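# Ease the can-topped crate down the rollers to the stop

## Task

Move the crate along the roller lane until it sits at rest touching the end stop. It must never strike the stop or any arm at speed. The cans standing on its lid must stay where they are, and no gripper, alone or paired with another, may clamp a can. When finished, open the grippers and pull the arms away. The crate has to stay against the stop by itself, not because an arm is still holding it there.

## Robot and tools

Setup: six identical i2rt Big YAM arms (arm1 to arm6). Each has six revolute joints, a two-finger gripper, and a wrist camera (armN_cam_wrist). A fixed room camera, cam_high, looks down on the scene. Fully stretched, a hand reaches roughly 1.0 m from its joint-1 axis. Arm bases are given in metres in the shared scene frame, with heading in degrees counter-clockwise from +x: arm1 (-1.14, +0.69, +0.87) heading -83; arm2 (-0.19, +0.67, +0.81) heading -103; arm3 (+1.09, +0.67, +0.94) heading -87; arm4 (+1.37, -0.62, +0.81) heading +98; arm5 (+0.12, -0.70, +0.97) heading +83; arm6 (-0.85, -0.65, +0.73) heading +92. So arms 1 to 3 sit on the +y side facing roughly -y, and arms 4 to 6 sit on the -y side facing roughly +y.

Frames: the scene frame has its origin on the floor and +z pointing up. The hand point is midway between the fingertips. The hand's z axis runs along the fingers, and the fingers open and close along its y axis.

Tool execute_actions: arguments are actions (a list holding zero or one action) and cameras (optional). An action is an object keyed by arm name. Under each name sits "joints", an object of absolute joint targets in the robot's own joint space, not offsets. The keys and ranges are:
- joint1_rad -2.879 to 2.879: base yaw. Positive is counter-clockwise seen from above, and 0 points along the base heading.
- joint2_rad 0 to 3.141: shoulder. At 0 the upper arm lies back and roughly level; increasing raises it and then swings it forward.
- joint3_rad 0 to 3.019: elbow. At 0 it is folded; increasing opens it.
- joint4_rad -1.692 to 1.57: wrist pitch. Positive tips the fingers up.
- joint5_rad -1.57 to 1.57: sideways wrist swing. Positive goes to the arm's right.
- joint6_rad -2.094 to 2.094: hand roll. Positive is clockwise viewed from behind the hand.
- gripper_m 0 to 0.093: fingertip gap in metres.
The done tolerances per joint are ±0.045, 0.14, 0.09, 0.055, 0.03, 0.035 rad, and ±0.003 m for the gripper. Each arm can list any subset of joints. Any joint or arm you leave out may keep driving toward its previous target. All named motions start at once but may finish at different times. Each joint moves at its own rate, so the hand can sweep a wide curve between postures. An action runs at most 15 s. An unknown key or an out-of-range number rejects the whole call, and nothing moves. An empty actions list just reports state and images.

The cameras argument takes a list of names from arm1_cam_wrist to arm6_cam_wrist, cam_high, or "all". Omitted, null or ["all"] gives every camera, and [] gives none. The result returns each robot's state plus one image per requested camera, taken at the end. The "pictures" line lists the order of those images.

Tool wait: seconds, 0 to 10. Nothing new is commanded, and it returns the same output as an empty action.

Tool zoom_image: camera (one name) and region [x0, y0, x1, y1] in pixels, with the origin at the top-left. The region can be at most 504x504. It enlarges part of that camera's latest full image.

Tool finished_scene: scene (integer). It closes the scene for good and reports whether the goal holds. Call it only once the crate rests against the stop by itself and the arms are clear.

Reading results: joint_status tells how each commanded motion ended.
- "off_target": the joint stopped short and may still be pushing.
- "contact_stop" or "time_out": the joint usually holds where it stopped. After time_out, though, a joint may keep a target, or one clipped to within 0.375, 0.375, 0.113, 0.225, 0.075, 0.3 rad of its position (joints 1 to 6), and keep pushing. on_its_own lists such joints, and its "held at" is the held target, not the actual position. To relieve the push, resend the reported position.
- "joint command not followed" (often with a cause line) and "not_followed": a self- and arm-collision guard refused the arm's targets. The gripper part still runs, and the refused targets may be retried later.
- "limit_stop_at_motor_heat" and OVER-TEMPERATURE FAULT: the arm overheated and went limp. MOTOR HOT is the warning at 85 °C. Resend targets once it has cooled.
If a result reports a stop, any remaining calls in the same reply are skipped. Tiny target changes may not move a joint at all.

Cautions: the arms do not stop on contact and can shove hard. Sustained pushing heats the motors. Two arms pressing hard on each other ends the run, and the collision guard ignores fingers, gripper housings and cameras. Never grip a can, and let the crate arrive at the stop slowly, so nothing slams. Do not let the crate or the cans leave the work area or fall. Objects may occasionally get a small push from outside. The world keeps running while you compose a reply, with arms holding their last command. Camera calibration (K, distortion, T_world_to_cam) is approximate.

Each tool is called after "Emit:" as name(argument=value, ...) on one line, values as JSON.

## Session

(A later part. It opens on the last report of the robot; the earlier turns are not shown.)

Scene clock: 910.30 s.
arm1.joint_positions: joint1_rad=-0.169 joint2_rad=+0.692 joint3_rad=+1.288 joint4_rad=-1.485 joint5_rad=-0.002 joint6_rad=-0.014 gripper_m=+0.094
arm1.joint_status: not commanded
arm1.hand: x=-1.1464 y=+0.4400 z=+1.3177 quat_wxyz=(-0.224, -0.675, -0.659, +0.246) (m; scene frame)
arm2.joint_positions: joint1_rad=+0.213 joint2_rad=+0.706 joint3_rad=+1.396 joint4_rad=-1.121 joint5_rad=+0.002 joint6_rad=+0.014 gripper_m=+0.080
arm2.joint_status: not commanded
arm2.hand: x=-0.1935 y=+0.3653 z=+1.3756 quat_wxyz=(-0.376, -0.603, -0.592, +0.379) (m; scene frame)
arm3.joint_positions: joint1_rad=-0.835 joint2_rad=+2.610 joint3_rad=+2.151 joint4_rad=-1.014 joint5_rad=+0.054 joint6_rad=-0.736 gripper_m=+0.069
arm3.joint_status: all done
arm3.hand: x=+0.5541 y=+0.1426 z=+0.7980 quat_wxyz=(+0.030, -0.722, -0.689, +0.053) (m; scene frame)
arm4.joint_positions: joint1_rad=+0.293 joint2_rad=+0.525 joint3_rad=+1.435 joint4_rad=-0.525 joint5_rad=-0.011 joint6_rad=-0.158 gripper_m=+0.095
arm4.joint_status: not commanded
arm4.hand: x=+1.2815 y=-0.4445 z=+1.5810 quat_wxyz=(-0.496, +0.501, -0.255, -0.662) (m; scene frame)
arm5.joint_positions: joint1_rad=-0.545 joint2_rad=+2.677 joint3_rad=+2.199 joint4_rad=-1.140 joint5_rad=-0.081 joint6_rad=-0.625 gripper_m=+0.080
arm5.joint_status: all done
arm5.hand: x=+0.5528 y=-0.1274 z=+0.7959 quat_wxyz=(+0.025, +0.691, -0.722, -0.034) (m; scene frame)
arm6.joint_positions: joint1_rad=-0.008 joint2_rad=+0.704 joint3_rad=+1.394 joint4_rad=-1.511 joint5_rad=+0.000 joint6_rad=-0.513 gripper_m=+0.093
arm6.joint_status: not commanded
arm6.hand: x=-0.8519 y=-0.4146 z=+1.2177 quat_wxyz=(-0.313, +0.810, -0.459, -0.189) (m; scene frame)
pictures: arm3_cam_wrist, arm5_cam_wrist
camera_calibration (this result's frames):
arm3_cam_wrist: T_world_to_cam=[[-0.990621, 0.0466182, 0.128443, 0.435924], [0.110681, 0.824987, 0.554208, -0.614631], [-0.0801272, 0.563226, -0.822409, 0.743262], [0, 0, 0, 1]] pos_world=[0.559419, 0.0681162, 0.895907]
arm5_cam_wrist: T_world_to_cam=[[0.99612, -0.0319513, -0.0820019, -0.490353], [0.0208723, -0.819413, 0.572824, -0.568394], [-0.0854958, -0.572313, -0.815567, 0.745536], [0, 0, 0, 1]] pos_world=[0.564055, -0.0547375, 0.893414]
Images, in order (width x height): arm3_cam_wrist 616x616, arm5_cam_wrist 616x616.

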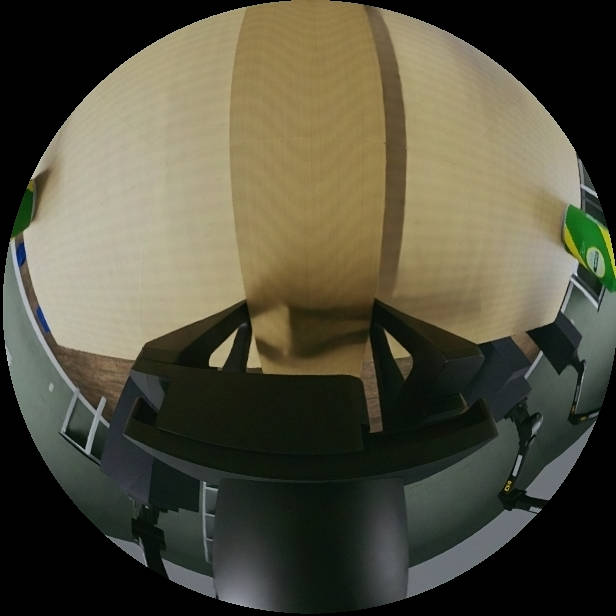

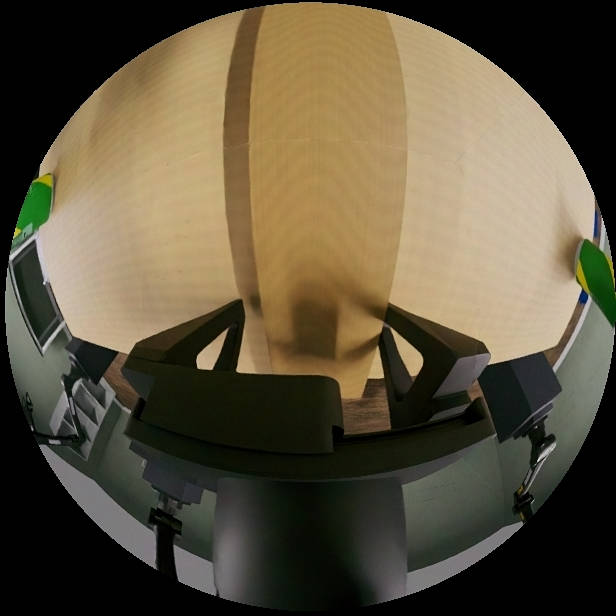

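Emit:
execute_actions(actions=[{"arm3":{"joints":{"joint1_rad":-0.66,"joint2_rad":2.69,"joint5_rad":0.09,"joint6_rad":-0.54}},"arm5":{"joints":{"joint1_rad":-0.56,"joint2_rad":1.6,"joint3_rad":1.95}},"arm4":{"joints":{"joint1_rad":-0.25,"joint2_rad":1.0,"joint3_rad":1.3,"joint4_rad":-1.3,"joint6_rad":0}}}], cameras=["arm3_cam_wrist","arm4_cam_wrist","cam_high"])

Scene clock: 931.10 s.
arm1.joint_positions: joint1_rad=-0.169 joint2_rad=+0.692 joint3_rad=+1.288 joint4_rad=-1.485 joint5_rad=-0.002 joint6_rad=-0.014 gripper_m=+0.094
arm1.joint_status: not commanded
arm1.hand: x=-1.1464 y=+0.4400 z=+1.3177 quat_wxyz=(-0.224, -0.675, -0.659, +0.246) (m; scene frame)
arm2.joint_positions: joint1_rad=+0.213 joint2_rad=+0.706 joint3_rad=+1.396 joint4_rad=-1.121 joint5_rad=+0.002 joint6_rad=+0.014 gripper_m=+0.080
arm2.joint_status: not commanded
arm2.hand: x=-0.1935 y=+0.3653 z=+1.3756 quat_wxyz=(-0.376, -0.603, -0.592, +0.379) (m; scene frame)
arm3.joint_positions: joint1_rad=-0.591 joint2_rad=+2.601 joint3_rad=+2.108 joint4_rad=-1.081 joint5_rad=+0.062 joint6_rad=-0.537 gripper_m=+0.069
arm3.joint_status: joint1_rad off_target (ended at -0.591, target -0.660); the others done
arm3.hand: x=+0.7117 y=+0.0572 z=+0.7871 quat_wxyz=(+0.034, -0.707, -0.706, +0.010) (m; scene frame)
arm4.joint_positions: joint1_rad=-0.247 joint2_rad=+1.001 joint3_rad=+1.259 joint4_rad=-1.285 joint5_rad=-0.012 joint6_rad=-0.010 gripper_m=+0.095
arm4.joint_status: all done
arm4.hand: x=+1.4037 y=-0.2477 z=+1.1817 quat_wxyz=(-0.199, +0.653, -0.709, -0.179) (m; scene frame)
arm5.joint_positions: joint1_rad=-0.563 joint2_rad=+1.613 joint3_rad=+1.933 joint4_rad=-1.207 joint5_rad=-0.098 joint6_rad=-0.612 gripper_m=+0.080
arm5.joint_status: all done
arm5.on_its_own: joint4_rad moved -0.067 to your old target -1.220
arm5.hand: x=+0.4948 y=-0.2079 z=+1.4125 quat_wxyz=(-0.329, +0.653, -0.677, -0.089) (m; scene frame)
arm6.joint_positions: joint1_rad=-0.008 joint2_rad=+0.704 joint3_rad=+1.394 joint4_rad=-1.511 joint5_rad=+0.000 joint6_rad=-0.513 gripper_m=+0.093
arm6.joint_status: not commanded
arm6.hand: x=-0.8519 y=-0.4146 z=+1.2177 quat_wxyz=(-0.313, +0.810, -0.459, -0.189) (m; scene frame)
pictures: arm3_cam_wrist, arm4_cam_wrist, cam_high
camera_calibration (this result's frames):
arm3_cam_wrist: T_world_to_cam=[[-0.997218, -0.00403243, 0.0744358, 0.647523], [0.0426841, 0.78775, 0.614514, -0.552508], [-0.0611148, 0.615982, -0.785386, 0.749315], [0, 0, 0, 1]] pos_world=[0.715099, -0.0237148, 0.879827]
arm4_cam_wrist: T_world_to_cam=[[0.996812, -0.0783388, 0.0151044, -1.436], [-0.0793134, -0.993522, 0.0813866, -0.226743], [0.00863078, -0.0823252, -0.996568, 1.26501], [0, 0, 0, 1]] pos_world=[1.40252, -0.233627, 1.30081]
Images, in order (width x height): arm3_cam_wrist 616x616, arm4_cam_wrist 616x616, cam_high 896x504.

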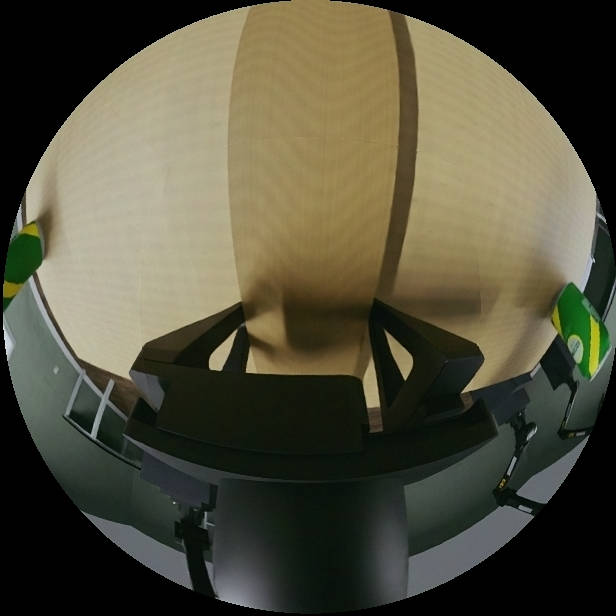

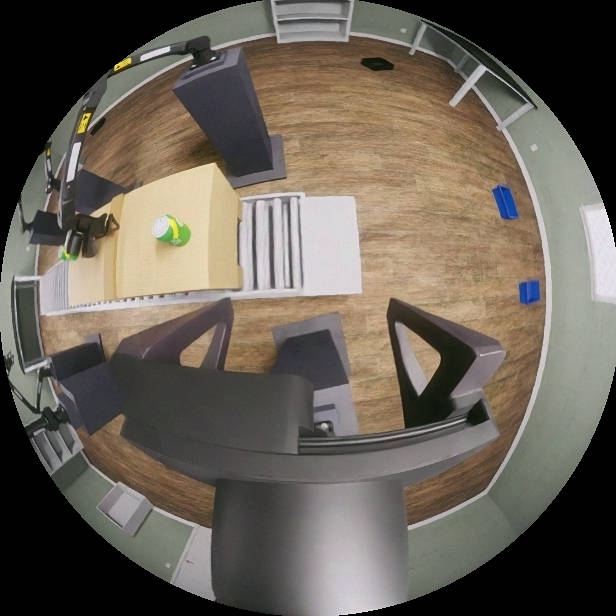

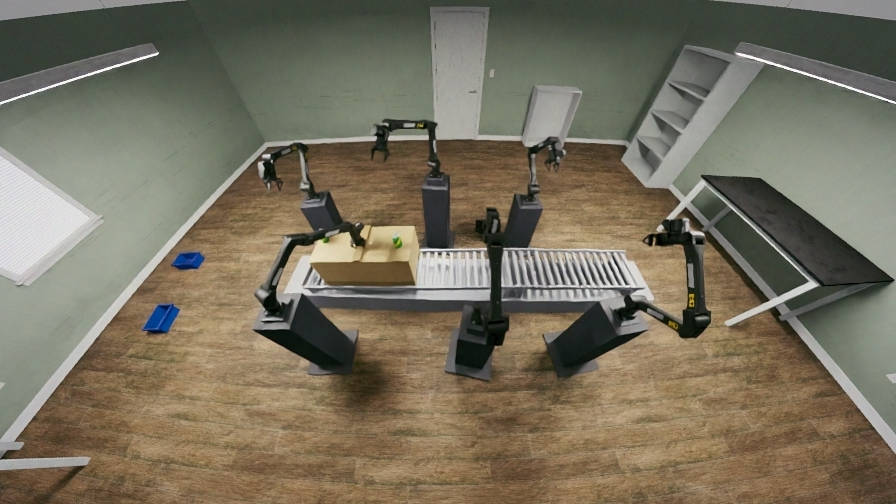

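Emit:
zoom_image(camera="arm4_cam_wrist", region=[190, 170, 370, 310])

Region (190, 170, 370, 310) of arm4_cam_wrist's 616x616 image, scaled by 2.800, with more detail than that image has.

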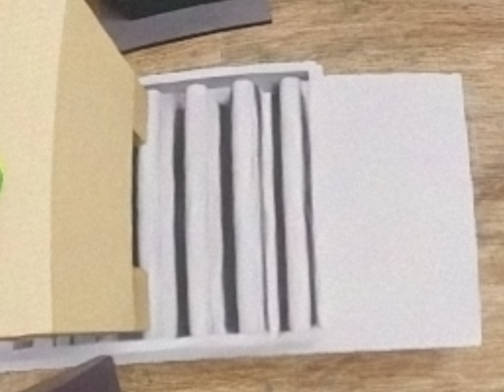

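Emit:
execute_actions(actions=[{"arm3":{"joints":{"joint1_rad":-0.49,"joint2_rad":2.7,"joint4_rad":-1.02,"joint5_rad":0.1,"joint6_rad":-0.33}},"arm5":{"joints":{"joint1_rad":0.0,"joint2_rad":0.7,"joint3_rad":1.4,"joint5_rad":0,"joint6_rad":0}}}], cameras=["arm3_cam_wrist","arm4_cam_wrist"])

Emit:
zoom_image(camera="arm4_cam_wrist", region=[190, 170, 370, 310])

Scene clock: 960.40 s.
arm1.joint_positions: joint1_rad=-0.169 joint2_rad=+0.692 joint3_rad=+1.288 joint4_rad=-1.485 joint5_rad=-0.002 joint6_rad=-0.014 gripper_m=+0.094
arm1.joint_status: not commanded
arm1.hand: x=-1.1464 y=+0.4400 z=+1.3177 quat_wxyz=(-0.224, -0.675, -0.659, +0.246) (m; scene frame)
arm2.joint_positions: joint1_rad=+0.213 joint2_rad=+0.706 joint3_rad=+1.396 joint4_rad=-1.121 joint5_rad=+0.002 joint6_rad=+0.014 gripper_m=+0.080
arm2.joint_status: not commanded
arm2.hand: x=-0.1935 y=+0.3653 z=+1.3756 quat_wxyz=(-0.376, -0.603, -0.592, +0.379) (m; scene frame)
arm3.joint_positions: joint1_rad=-0.382 joint2_rad=+2.618 joint3_rad=+2.124 joint4_rad=-1.143 joint5_rad=+0.075 joint6_rad=-0.313 gripper_m=+0.069
arm3.joint_status: joint1_rad off_target (ended at -0.382, target -0.490); joint4_rad off_target (ended at -1.143, target -1.020); the others done
arm3.hand: x=+0.8486 y=+0.0059 z=+0.7795 quat_wxyz=(+0.052, -0.711, -0.701, -0.009) (m; scene frame)
arm4.joint_positions: joint1_rad=-0.247 joint2_rad=+1.001 joint3_rad=+1.259 joint4_rad=-1.285 joint5_rad=-0.012 joint6_rad=-0.009 gripper_m=+0.095
arm4.joint_status: not commanded
arm4.hand: x=+1.4037 y=-0.2477 z=+1.1817 quat_wxyz=(-0.199, +0.652, -0.709, -0.179) (m; scene frame)
arm5.joint_positions: joint1_rad=-0.010 joint2_rad=+0.697 joint3_rad=+1.395 joint4_rad=-1.207 joint5_rad=-0.002 joint6_rad=-0.012 gripper_m=+0.080
arm5.joint_status: all done
arm5.hand: x=+0.1492 y=-0.4208 z=+1.5243 quat_wxyz=(-0.386, +0.574, -0.643, -0.330) (m; scene frame)
arm6.joint_positions: joint1_rad=-0.008 joint2_rad=+0.704 joint3_rad=+1.394 joint4_rad=-1.511 joint5_rad=+0.000 joint6_rad=-0.513 gripper_m=+0.093
arm6.joint_status: not commanded
arm6.hand: x=-0.8519 y=-0.4146 z=+1.2177 quat_wxyz=(-0.313, +0.810, -0.459, -0.189) (m; scene frame)
pictures: arm3_cam_wrist, arm4_cam_wrist
camera_calibration (this result's frames):
arm3_cam_wrist: T_world_to_cam=[[-0.997329, 0.00690998, 0.0727161, 0.785785], [0.0529557, 0.754075, 0.65465, -0.553102], [-0.0503098, 0.656752, -0.752427, 0.748123], [0, 0, 0, 1]] pos_world=[0.850613, -0.0796801, 0.867857]
arm4_cam_wrist: T_world_to_cam=[[0.99679, -0.0786648, 0.0149076, -1.43581], [-0.0796221, -0.993497, 0.0813837, -0.226301], [0.00840861, -0.0823095, -0.996571, 1.26533], [0, 0, 0, 1]] pos_world=[1.40254, -0.233628, 1.30081]
Images, in order (width x height): arm3_cam_wrist 616x616, arm4_cam_wrist 616x616.

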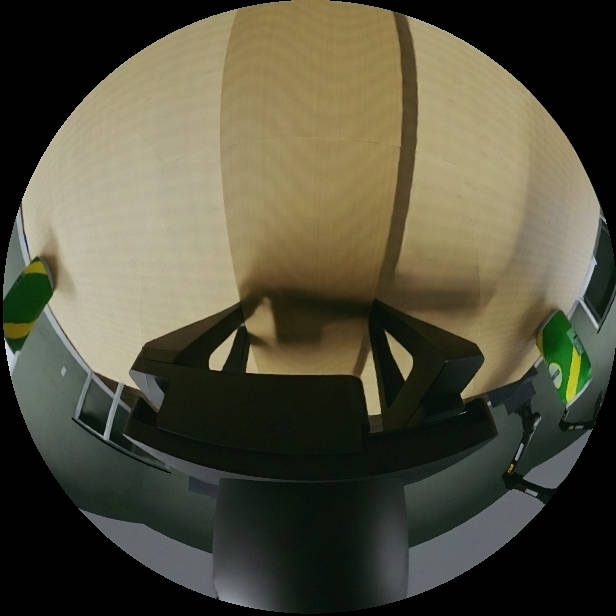

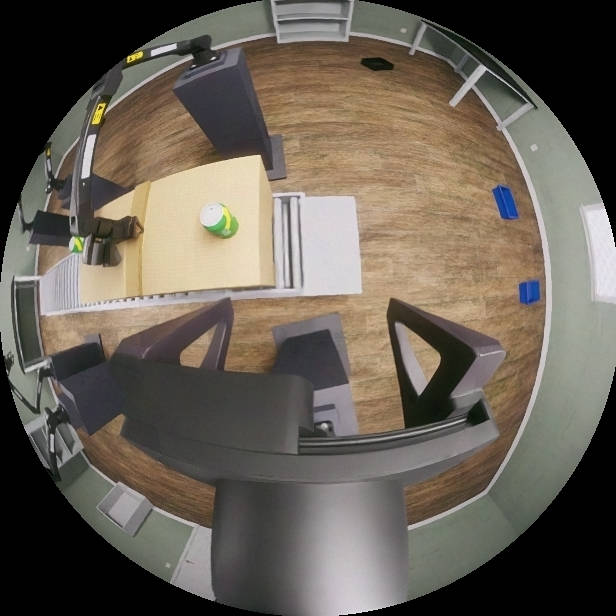

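Region (190, 170, 370, 310) of arm4_cam_wrist's 616x616 image, scaled by 2.800, with more detail than that image has.

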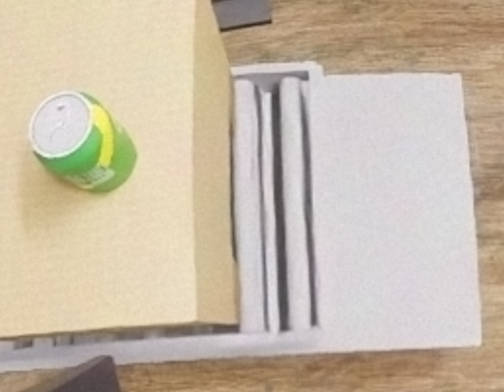

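Emit:
execute_actions(actions=[{"arm3":{"joints":{"joint1_rad":-0.385,"joint6_rad":-0.2}}}], cameras=["arm4_cam_wrist"])

Emit:
zoom_image(camera="arm4_cam_wrist", region=[190, 170, 370, 310])

Scene clock: 973.03 s.
arm1.joint_positions: joint1_rad=-0.169 joint2_rad=+0.692 joint3_rad=+1.288 joint4_rad=-1.485 joint5_rad=-0.002 joint6_rad=-0.014 gripper_m=+0.094
arm1.joint_status: not commanded
arm1.hand: x=-1.1464 y=+0.4400 z=+1.3177 quat_wxyz=(-0.224, -0.675, -0.659, +0.246) (m; scene frame)
arm2.joint_positions: joint1_rad=+0.213 joint2_rad=+0.706 joint3_rad=+1.396 joint4_rad=-1.121 joint5_rad=+0.002 joint6_rad=+0.014 gripper_m=+0.080
arm2.joint_status: not commanded
arm2.hand: x=-0.1935 y=+0.3653 z=+1.3756 quat_wxyz=(-0.376, -0.603, -0.592, +0.379) (m; scene frame)
arm3.joint_positions: joint1_rad=-0.315 joint2_rad=+2.618 joint3_rad=+2.120 joint4_rad=-1.158 joint5_rad=+0.076 joint6_rad=-0.236 gripper_m=+0.069
arm3.joint_status: joint1_rad time_out (moved +0.067 of -0.003); joint6_rad time_out (moved +0.077 of +0.113)
arm3.on_its_own: joint1_rad reads -0.315 and still pushes toward -0.385 since a time_out; joint6_rad reads -0.236 and still pushes toward -0.200 since a time_out
arm3.hand: x=+0.8946 y=-0.0036 z=+0.7780 quat_wxyz=(+0.058, -0.714, -0.698, -0.013) (m; scene frame)
arm4.joint_positions: joint1_rad=-0.247 joint2_rad=+1.001 joint3_rad=+1.259 joint4_rad=-1.285 joint5_rad=-0.012 joint6_rad=-0.009 gripper_m=+0.095
arm4.joint_status: not commanded
arm4.hand: x=+1.4037 y=-0.2477 z=+1.1817 quat_wxyz=(-0.199, +0.652, -0.709, -0.179) (m; scene frame)
arm5.joint_positions: joint1_rad=-0.010 joint2_rad=+0.697 joint3_rad=+1.395 joint4_rad=-1.207 joint5_rad=-0.002 joint6_rad=-0.012 gripper_m=+0.080
arm5.joint_status: not commanded
arm5.hand: x=+0.1492 y=-0.4208 z=+1.5243 quat_wxyz=(-0.386, +0.574, -0.643, -0.330) (m; scene frame)
arm6.joint_positions: joint1_rad=-0.008 joint2_rad=+0.704 joint3_rad=+1.394 joint4_rad=-1.511 joint5_rad=+0.000 joint6_rad=-0.513 gripper_m=+0.093
arm6.joint_status: not commanded
arm6.hand: x=-0.8519 y=-0.4146 z=+1.2177 quat_wxyz=(-0.313, +0.810, -0.459, -0.189) (m; scene frame)
pictures: arm4_cam_wrist
camera_calibration (this result's frames):
arm4_cam_wrist: T_world_to_cam=[[0.99679, -0.0786648, 0.0149076, -1.43581], [-0.0796221, -0.993497, 0.0813837, -0.226301], [0.00840861, -0.0823095, -0.996571, 1.26533], [0, 0, 0, 1]] pos_world=[1.40254, -0.233628, 1.30081]
Images, in order (width x height): arm4_cam_wrist 616x616.

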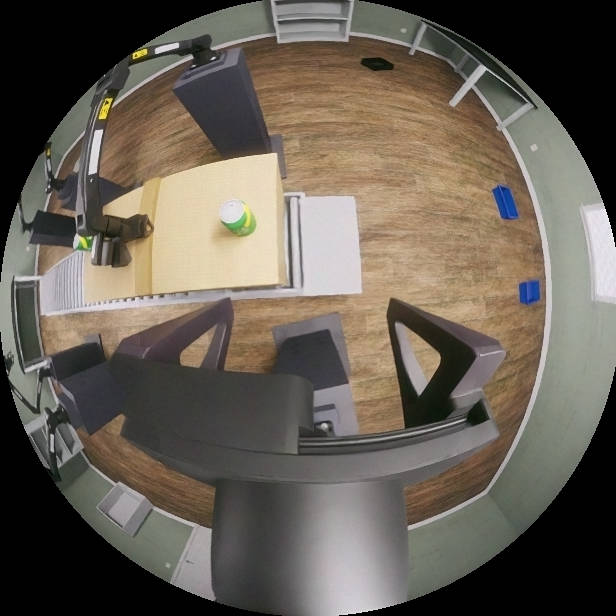

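Region (190, 170, 370, 310) of arm4_cam_wrist's 616x616 image, scaled by 2.800, with more detail than that image has.

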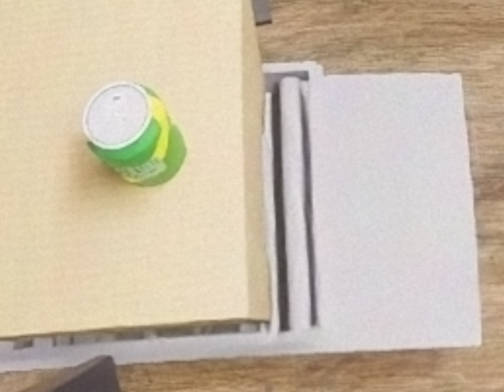

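Emit:
execute_actions(actions=[{"arm3":{"joints":{"joint1_rad":-0.285,"joint6_rad":-0.13}}}], cameras=["arm4_cam_wrist"])

Emit:
zoom_image(camera="arm4_cam_wrist", region=[190, 170, 370, 310])

Scene clock: 985.97 s.
arm1.joint_positions: joint1_rad=-0.169 joint2_rad=+0.692 joint3_rad=+1.288 joint4_rad=-1.485 joint5_rad=-0.002 joint6_rad=-0.014 gripper_m=+0.094
arm1.joint_status: not commanded
arm1.hand: x=-1.1464 y=+0.4400 z=+1.3177 quat_wxyz=(-0.224, -0.675, -0.659, +0.246) (m; scene frame)
arm2.joint_positions: joint1_rad=+0.213 joint2_rad=+0.706 joint3_rad=+1.396 joint4_rad=-1.121 joint5_rad=+0.002 joint6_rad=+0.014 gripper_m=+0.080
arm2.joint_status: not commanded
arm2.hand: x=-0.1935 y=+0.3653 z=+1.3756 quat_wxyz=(-0.376, -0.603, -0.592, +0.379) (m; scene frame)
arm3.joint_positions: joint1_rad=-0.214 joint2_rad=+2.626 joint3_rad=+2.131 joint4_rad=-1.070 joint5_rad=+0.059 joint6_rad=-0.154 gripper_m=+0.069
arm3.joint_status: joint1_rad time_out (moved +0.101 of +0.030); the others done
arm3.on_its_own: joint1_rad reads -0.214 and still pushes toward -0.285 since a time_out; joint4_rad moved +0.088 to your old target -1.020
arm3.hand: x=+0.9623 y=-0.0438 z=+0.7746 quat_wxyz=(+0.026, -0.709, -0.704, +0.024) (m; scene frame)
arm4.joint_positions: joint1_rad=-0.247 joint2_rad=+1.001 joint3_rad=+1.259 joint4_rad=-1.285 joint5_rad=-0.012 joint6_rad=-0.009 gripper_m=+0.095
arm4.joint_status: not commanded
arm4.hand: x=+1.4037 y=-0.2477 z=+1.1817 quat_wxyz=(-0.199, +0.652, -0.709, -0.179) (m; scene frame)
arm5.joint_positions: joint1_rad=-0.010 joint2_rad=+0.697 joint3_rad=+1.395 joint4_rad=-1.207 joint5_rad=-0.002 joint6_rad=-0.012 gripper_m=+0.080
arm5.joint_status: not commanded
arm5.hand: x=+0.1492 y=-0.4208 z=+1.5243 quat_wxyz=(-0.386, +0.574, -0.643, -0.330) (m; scene frame)
arm6.joint_positions: joint1_rad=-0.008 joint2_rad=+0.704 joint3_rad=+1.394 joint4_rad=-1.511 joint5_rad=+0.000 joint6_rad=-0.513 gripper_m=+0.093
arm6.joint_status: not commanded
arm6.hand: x=-0.8519 y=-0.4146 z=+1.2177 quat_wxyz=(-0.313, +0.810, -0.459, -0.189) (m; scene frame)
pictures: arm4_cam_wrist
camera_calibration (this result's frames):
arm4_cam_wrist: T_world_to_cam=[[0.99679, -0.0786648, 0.0149076, -1.43581], [-0.0796221, -0.993497, 0.0813837, -0.226301], [0.00840861, -0.0823095, -0.996571, 1.26533], [0, 0, 0, 1]] pos_world=[1.40254, -0.233628, 1.30081]
Images, in order (width x height): arm4_cam_wrist 616x616.

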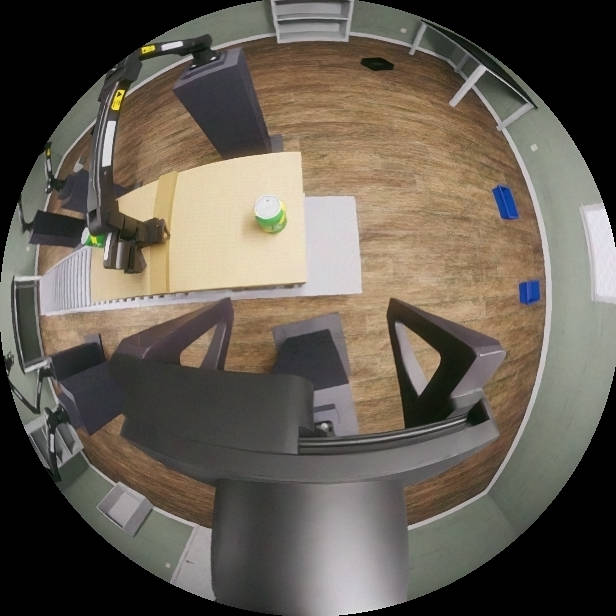

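Region (190, 170, 370, 310) of arm4_cam_wrist's 616x616 image, scaled by 2.800, with more detail than that image has.

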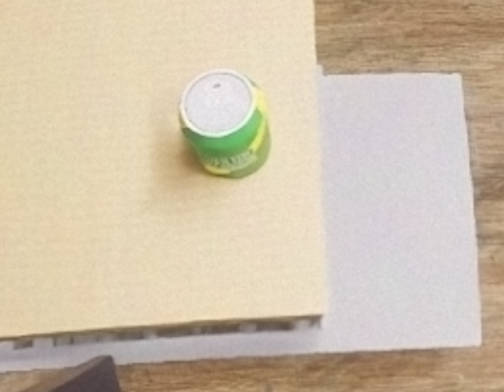

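Emit:
execute_actions(actions=[{"arm3":{"joints":{"joint1_rad":-0.225}}}], cameras=["arm3_cam_wrist"])

Scene clock: 1000.73 s.
arm1.joint_positions: joint1_rad=-0.169 joint2_rad=+0.692 joint3_rad=+1.288 joint4_rad=-1.485 joint5_rad=-0.002 joint6_rad=-0.014 gripper_m=+0.094
arm1.joint_status: not commanded
arm1.hand: x=-1.1464 y=+0.4400 z=+1.3177 quat_wxyz=(-0.224, -0.675, -0.659, +0.246) (m; scene frame)
arm2.joint_positions: joint1_rad=+0.213 joint2_rad=+0.706 joint3_rad=+1.396 joint4_rad=-1.121 joint5_rad=+0.002 joint6_rad=+0.014 gripper_m=+0.080
arm2.joint_status: not commanded
arm2.hand: x=-0.1935 y=+0.3653 z=+1.3756 quat_wxyz=(-0.376, -0.603, -0.592, +0.379) (m; scene frame)
arm3.joint_positions: joint1_rad=-0.206 joint2_rad=+2.626 joint3_rad=+2.131 joint4_rad=-1.070 joint5_rad=+0.080 joint6_rad=-0.154 gripper_m=+0.069
arm3.joint_status: all done
arm3.hand: x=+0.9645 y=-0.0442 z=+0.7748 quat_wxyz=(+0.034, -0.706, -0.707, +0.030) (m; scene frame)
arm4.joint_positions: joint1_rad=-0.247 joint2_rad=+1.001 joint3_rad=+1.259 joint4_rad=-1.285 joint5_rad=-0.012 joint6_rad=-0.009 gripper_m=+0.095
arm4.joint_status: not commanded
arm4.hand: x=+1.4037 y=-0.2477 z=+1.1817 quat_wxyz=(-0.199, +0.652, -0.709, -0.179) (m; scene frame)
arm5.joint_positions: joint1_rad=-0.010 joint2_rad=+0.697 joint3_rad=+1.395 joint4_rad=-1.207 joint5_rad=-0.002 joint6_rad=-0.012 gripper_m=+0.080
arm5.joint_status: not commanded
arm5.hand: x=+0.1492 y=-0.4208 z=+1.5243 quat_wxyz=(-0.386, +0.574, -0.643, -0.330) (m; scene frame)
arm6.joint_positions: joint1_rad=-0.008 joint2_rad=+0.704 joint3_rad=+1.394 joint4_rad=-1.511 joint5_rad=+0.000 joint6_rad=-0.513 gripper_m=+0.093
arm6.joint_status: not commanded
arm6.hand: x=-0.8519 y=-0.4146 z=+1.2177 quat_wxyz=(-0.313, +0.810, -0.459, -0.189) (m; scene frame)
pictures: arm3_cam_wrist
camera_calibration (this result's frames):
arm3_cam_wrist: T_world_to_cam=[[-0.994683, -0.004626, 0.102878, 0.875617], [0.0573545, 0.804832, 0.590725, -0.470843], [-0.0855323, 0.593485, -0.800288, 0.851658], [0, 0, 0, 1]] pos_world=[0.970811, -0.122446, 0.869628]
Images, in order (width x height): arm3_cam_wrist 616x616.

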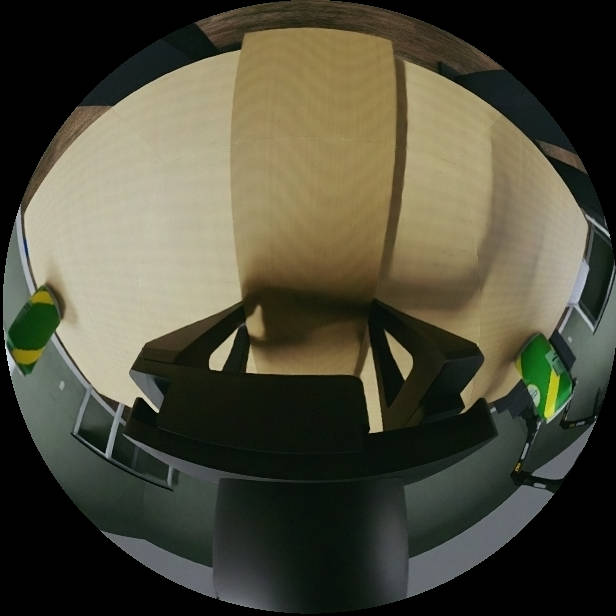

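The crate is resting on the stop. Lifting clear.

Emit:
execute_actions(actions=[{"arm3":{"joints":{"joint1_rad":-0.205,"joint2_rad":1.7,"gripper_m":0.09}},"arm4":{"joints":{"joint2_rad":0.7}}}], cameras=["cam_high","arm3_cam_wrist"])

Scene clock: 1007.53 s.
arm1.joint_positions: joint1_rad=-0.169 joint2_rad=+0.692 joint3_rad=+1.288 joint4_rad=-1.485 joint5_rad=-0.002 joint6_rad=-0.014 gripper_m=+0.094
arm1.joint_status: not commanded
arm1.hand: x=-1.1464 y=+0.4400 z=+1.3177 quat_wxyz=(-0.224, -0.675, -0.659, +0.246) (m; scene frame)
arm2.joint_positions: joint1_rad=+0.213 joint2_rad=+0.706 joint3_rad=+1.396 joint4_rad=-1.121 joint5_rad=+0.002 joint6_rad=+0.014 gripper_m=+0.080
arm2.joint_status: not commanded
arm2.hand: x=-0.1935 y=+0.3653 z=+1.3756 quat_wxyz=(-0.376, -0.603, -0.592, +0.379) (m; scene frame)
arm3.joint_positions: joint1_rad=-0.208 joint2_rad=+1.695 joint3_rad=+2.145 joint4_rad=-1.017 joint5_rad=+0.097 joint6_rad=-0.139 gripper_m=+0.090
arm3.joint_status: all done
arm3.hand: x=+0.9731 y=-0.0087 z=+1.4757 quat_wxyz=(-0.249, -0.638, -0.599, +0.415) (m; scene frame)
arm4.joint_positions: joint1_rad=-0.247 joint2_rad=+0.695 joint3_rad=+1.279 joint4_rad=-1.286 joint5_rad=-0.012 joint6_rad=-0.009 gripper_m=+0.095
arm4.joint_status: all done
arm4.hand: x=+1.3937 y=-0.3374 z=+1.2858 quat_wxyz=(-0.312, +0.616, -0.666, -0.281) (m; scene frame)
arm5.joint_positions: joint1_rad=-0.010 joint2_rad=+0.697 joint3_rad=+1.395 joint4_rad=-1.207 joint5_rad=-0.002 joint6_rad=-0.012 gripper_m=+0.080
arm5.joint_status: not commanded
arm5.hand: x=+0.1492 y=-0.4208 z=+1.5243 quat_wxyz=(-0.386, +0.574, -0.643, -0.330) (m; scene frame)
arm6.joint_positions: joint1_rad=-0.008 joint2_rad=+0.704 joint3_rad=+1.394 joint4_rad=-1.511 joint5_rad=+0.000 joint6_rad=-0.513 gripper_m=+0.093
arm6.joint_status: not commanded
arm6.hand: x=-0.8519 y=-0.4146 z=+1.2177 quat_wxyz=(-0.313, +0.810, -0.459, -0.189) (m; scene frame)
pictures: arm3_cam_wrist, cam_high
camera_calibration (this result's frames):
arm3_cam_wrist: T_world_to_cam=[[-0.968045, 0.165978, 0.187989, 0.662175], [0.090201, 0.929914, -0.356544, 0.453016], [-0.233992, -0.328194, -0.91517, 1.69821], [0, 0, 0, 1]] pos_world=[0.997519, 0.0261686, 1.59119]
Images, in order (width x height): arm3_cam_wrist 616x616, cam_high 896x504.

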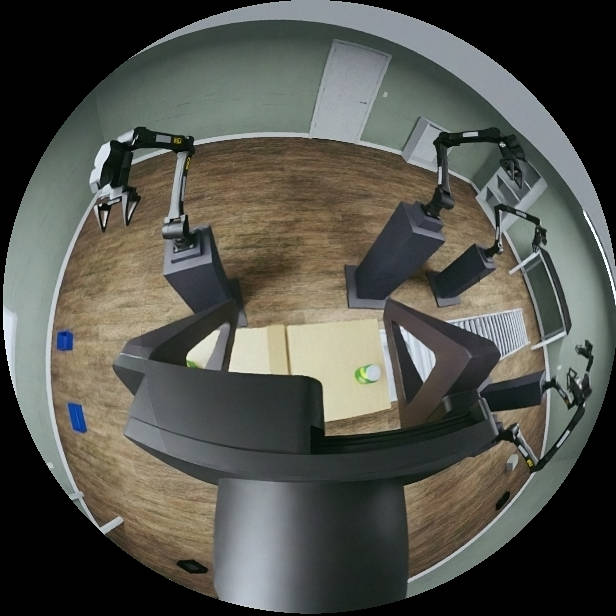

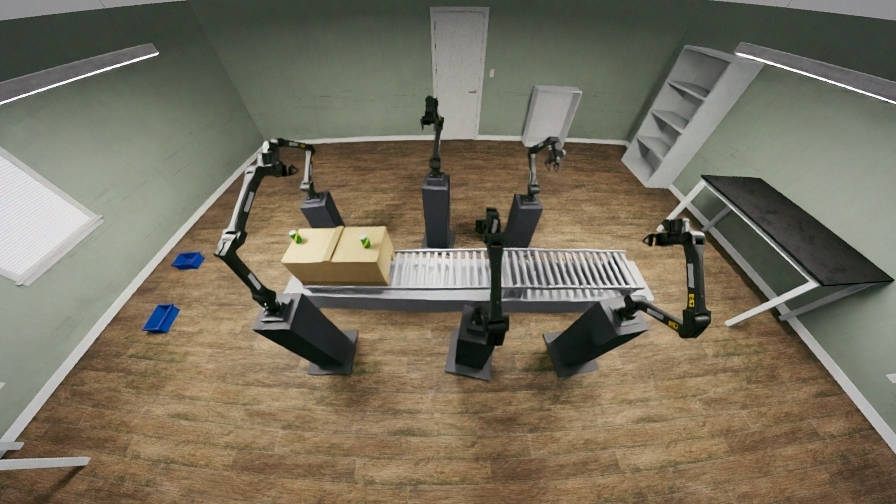

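Emit:
finished_scene(scene=1)

The scene is finished: the task was done.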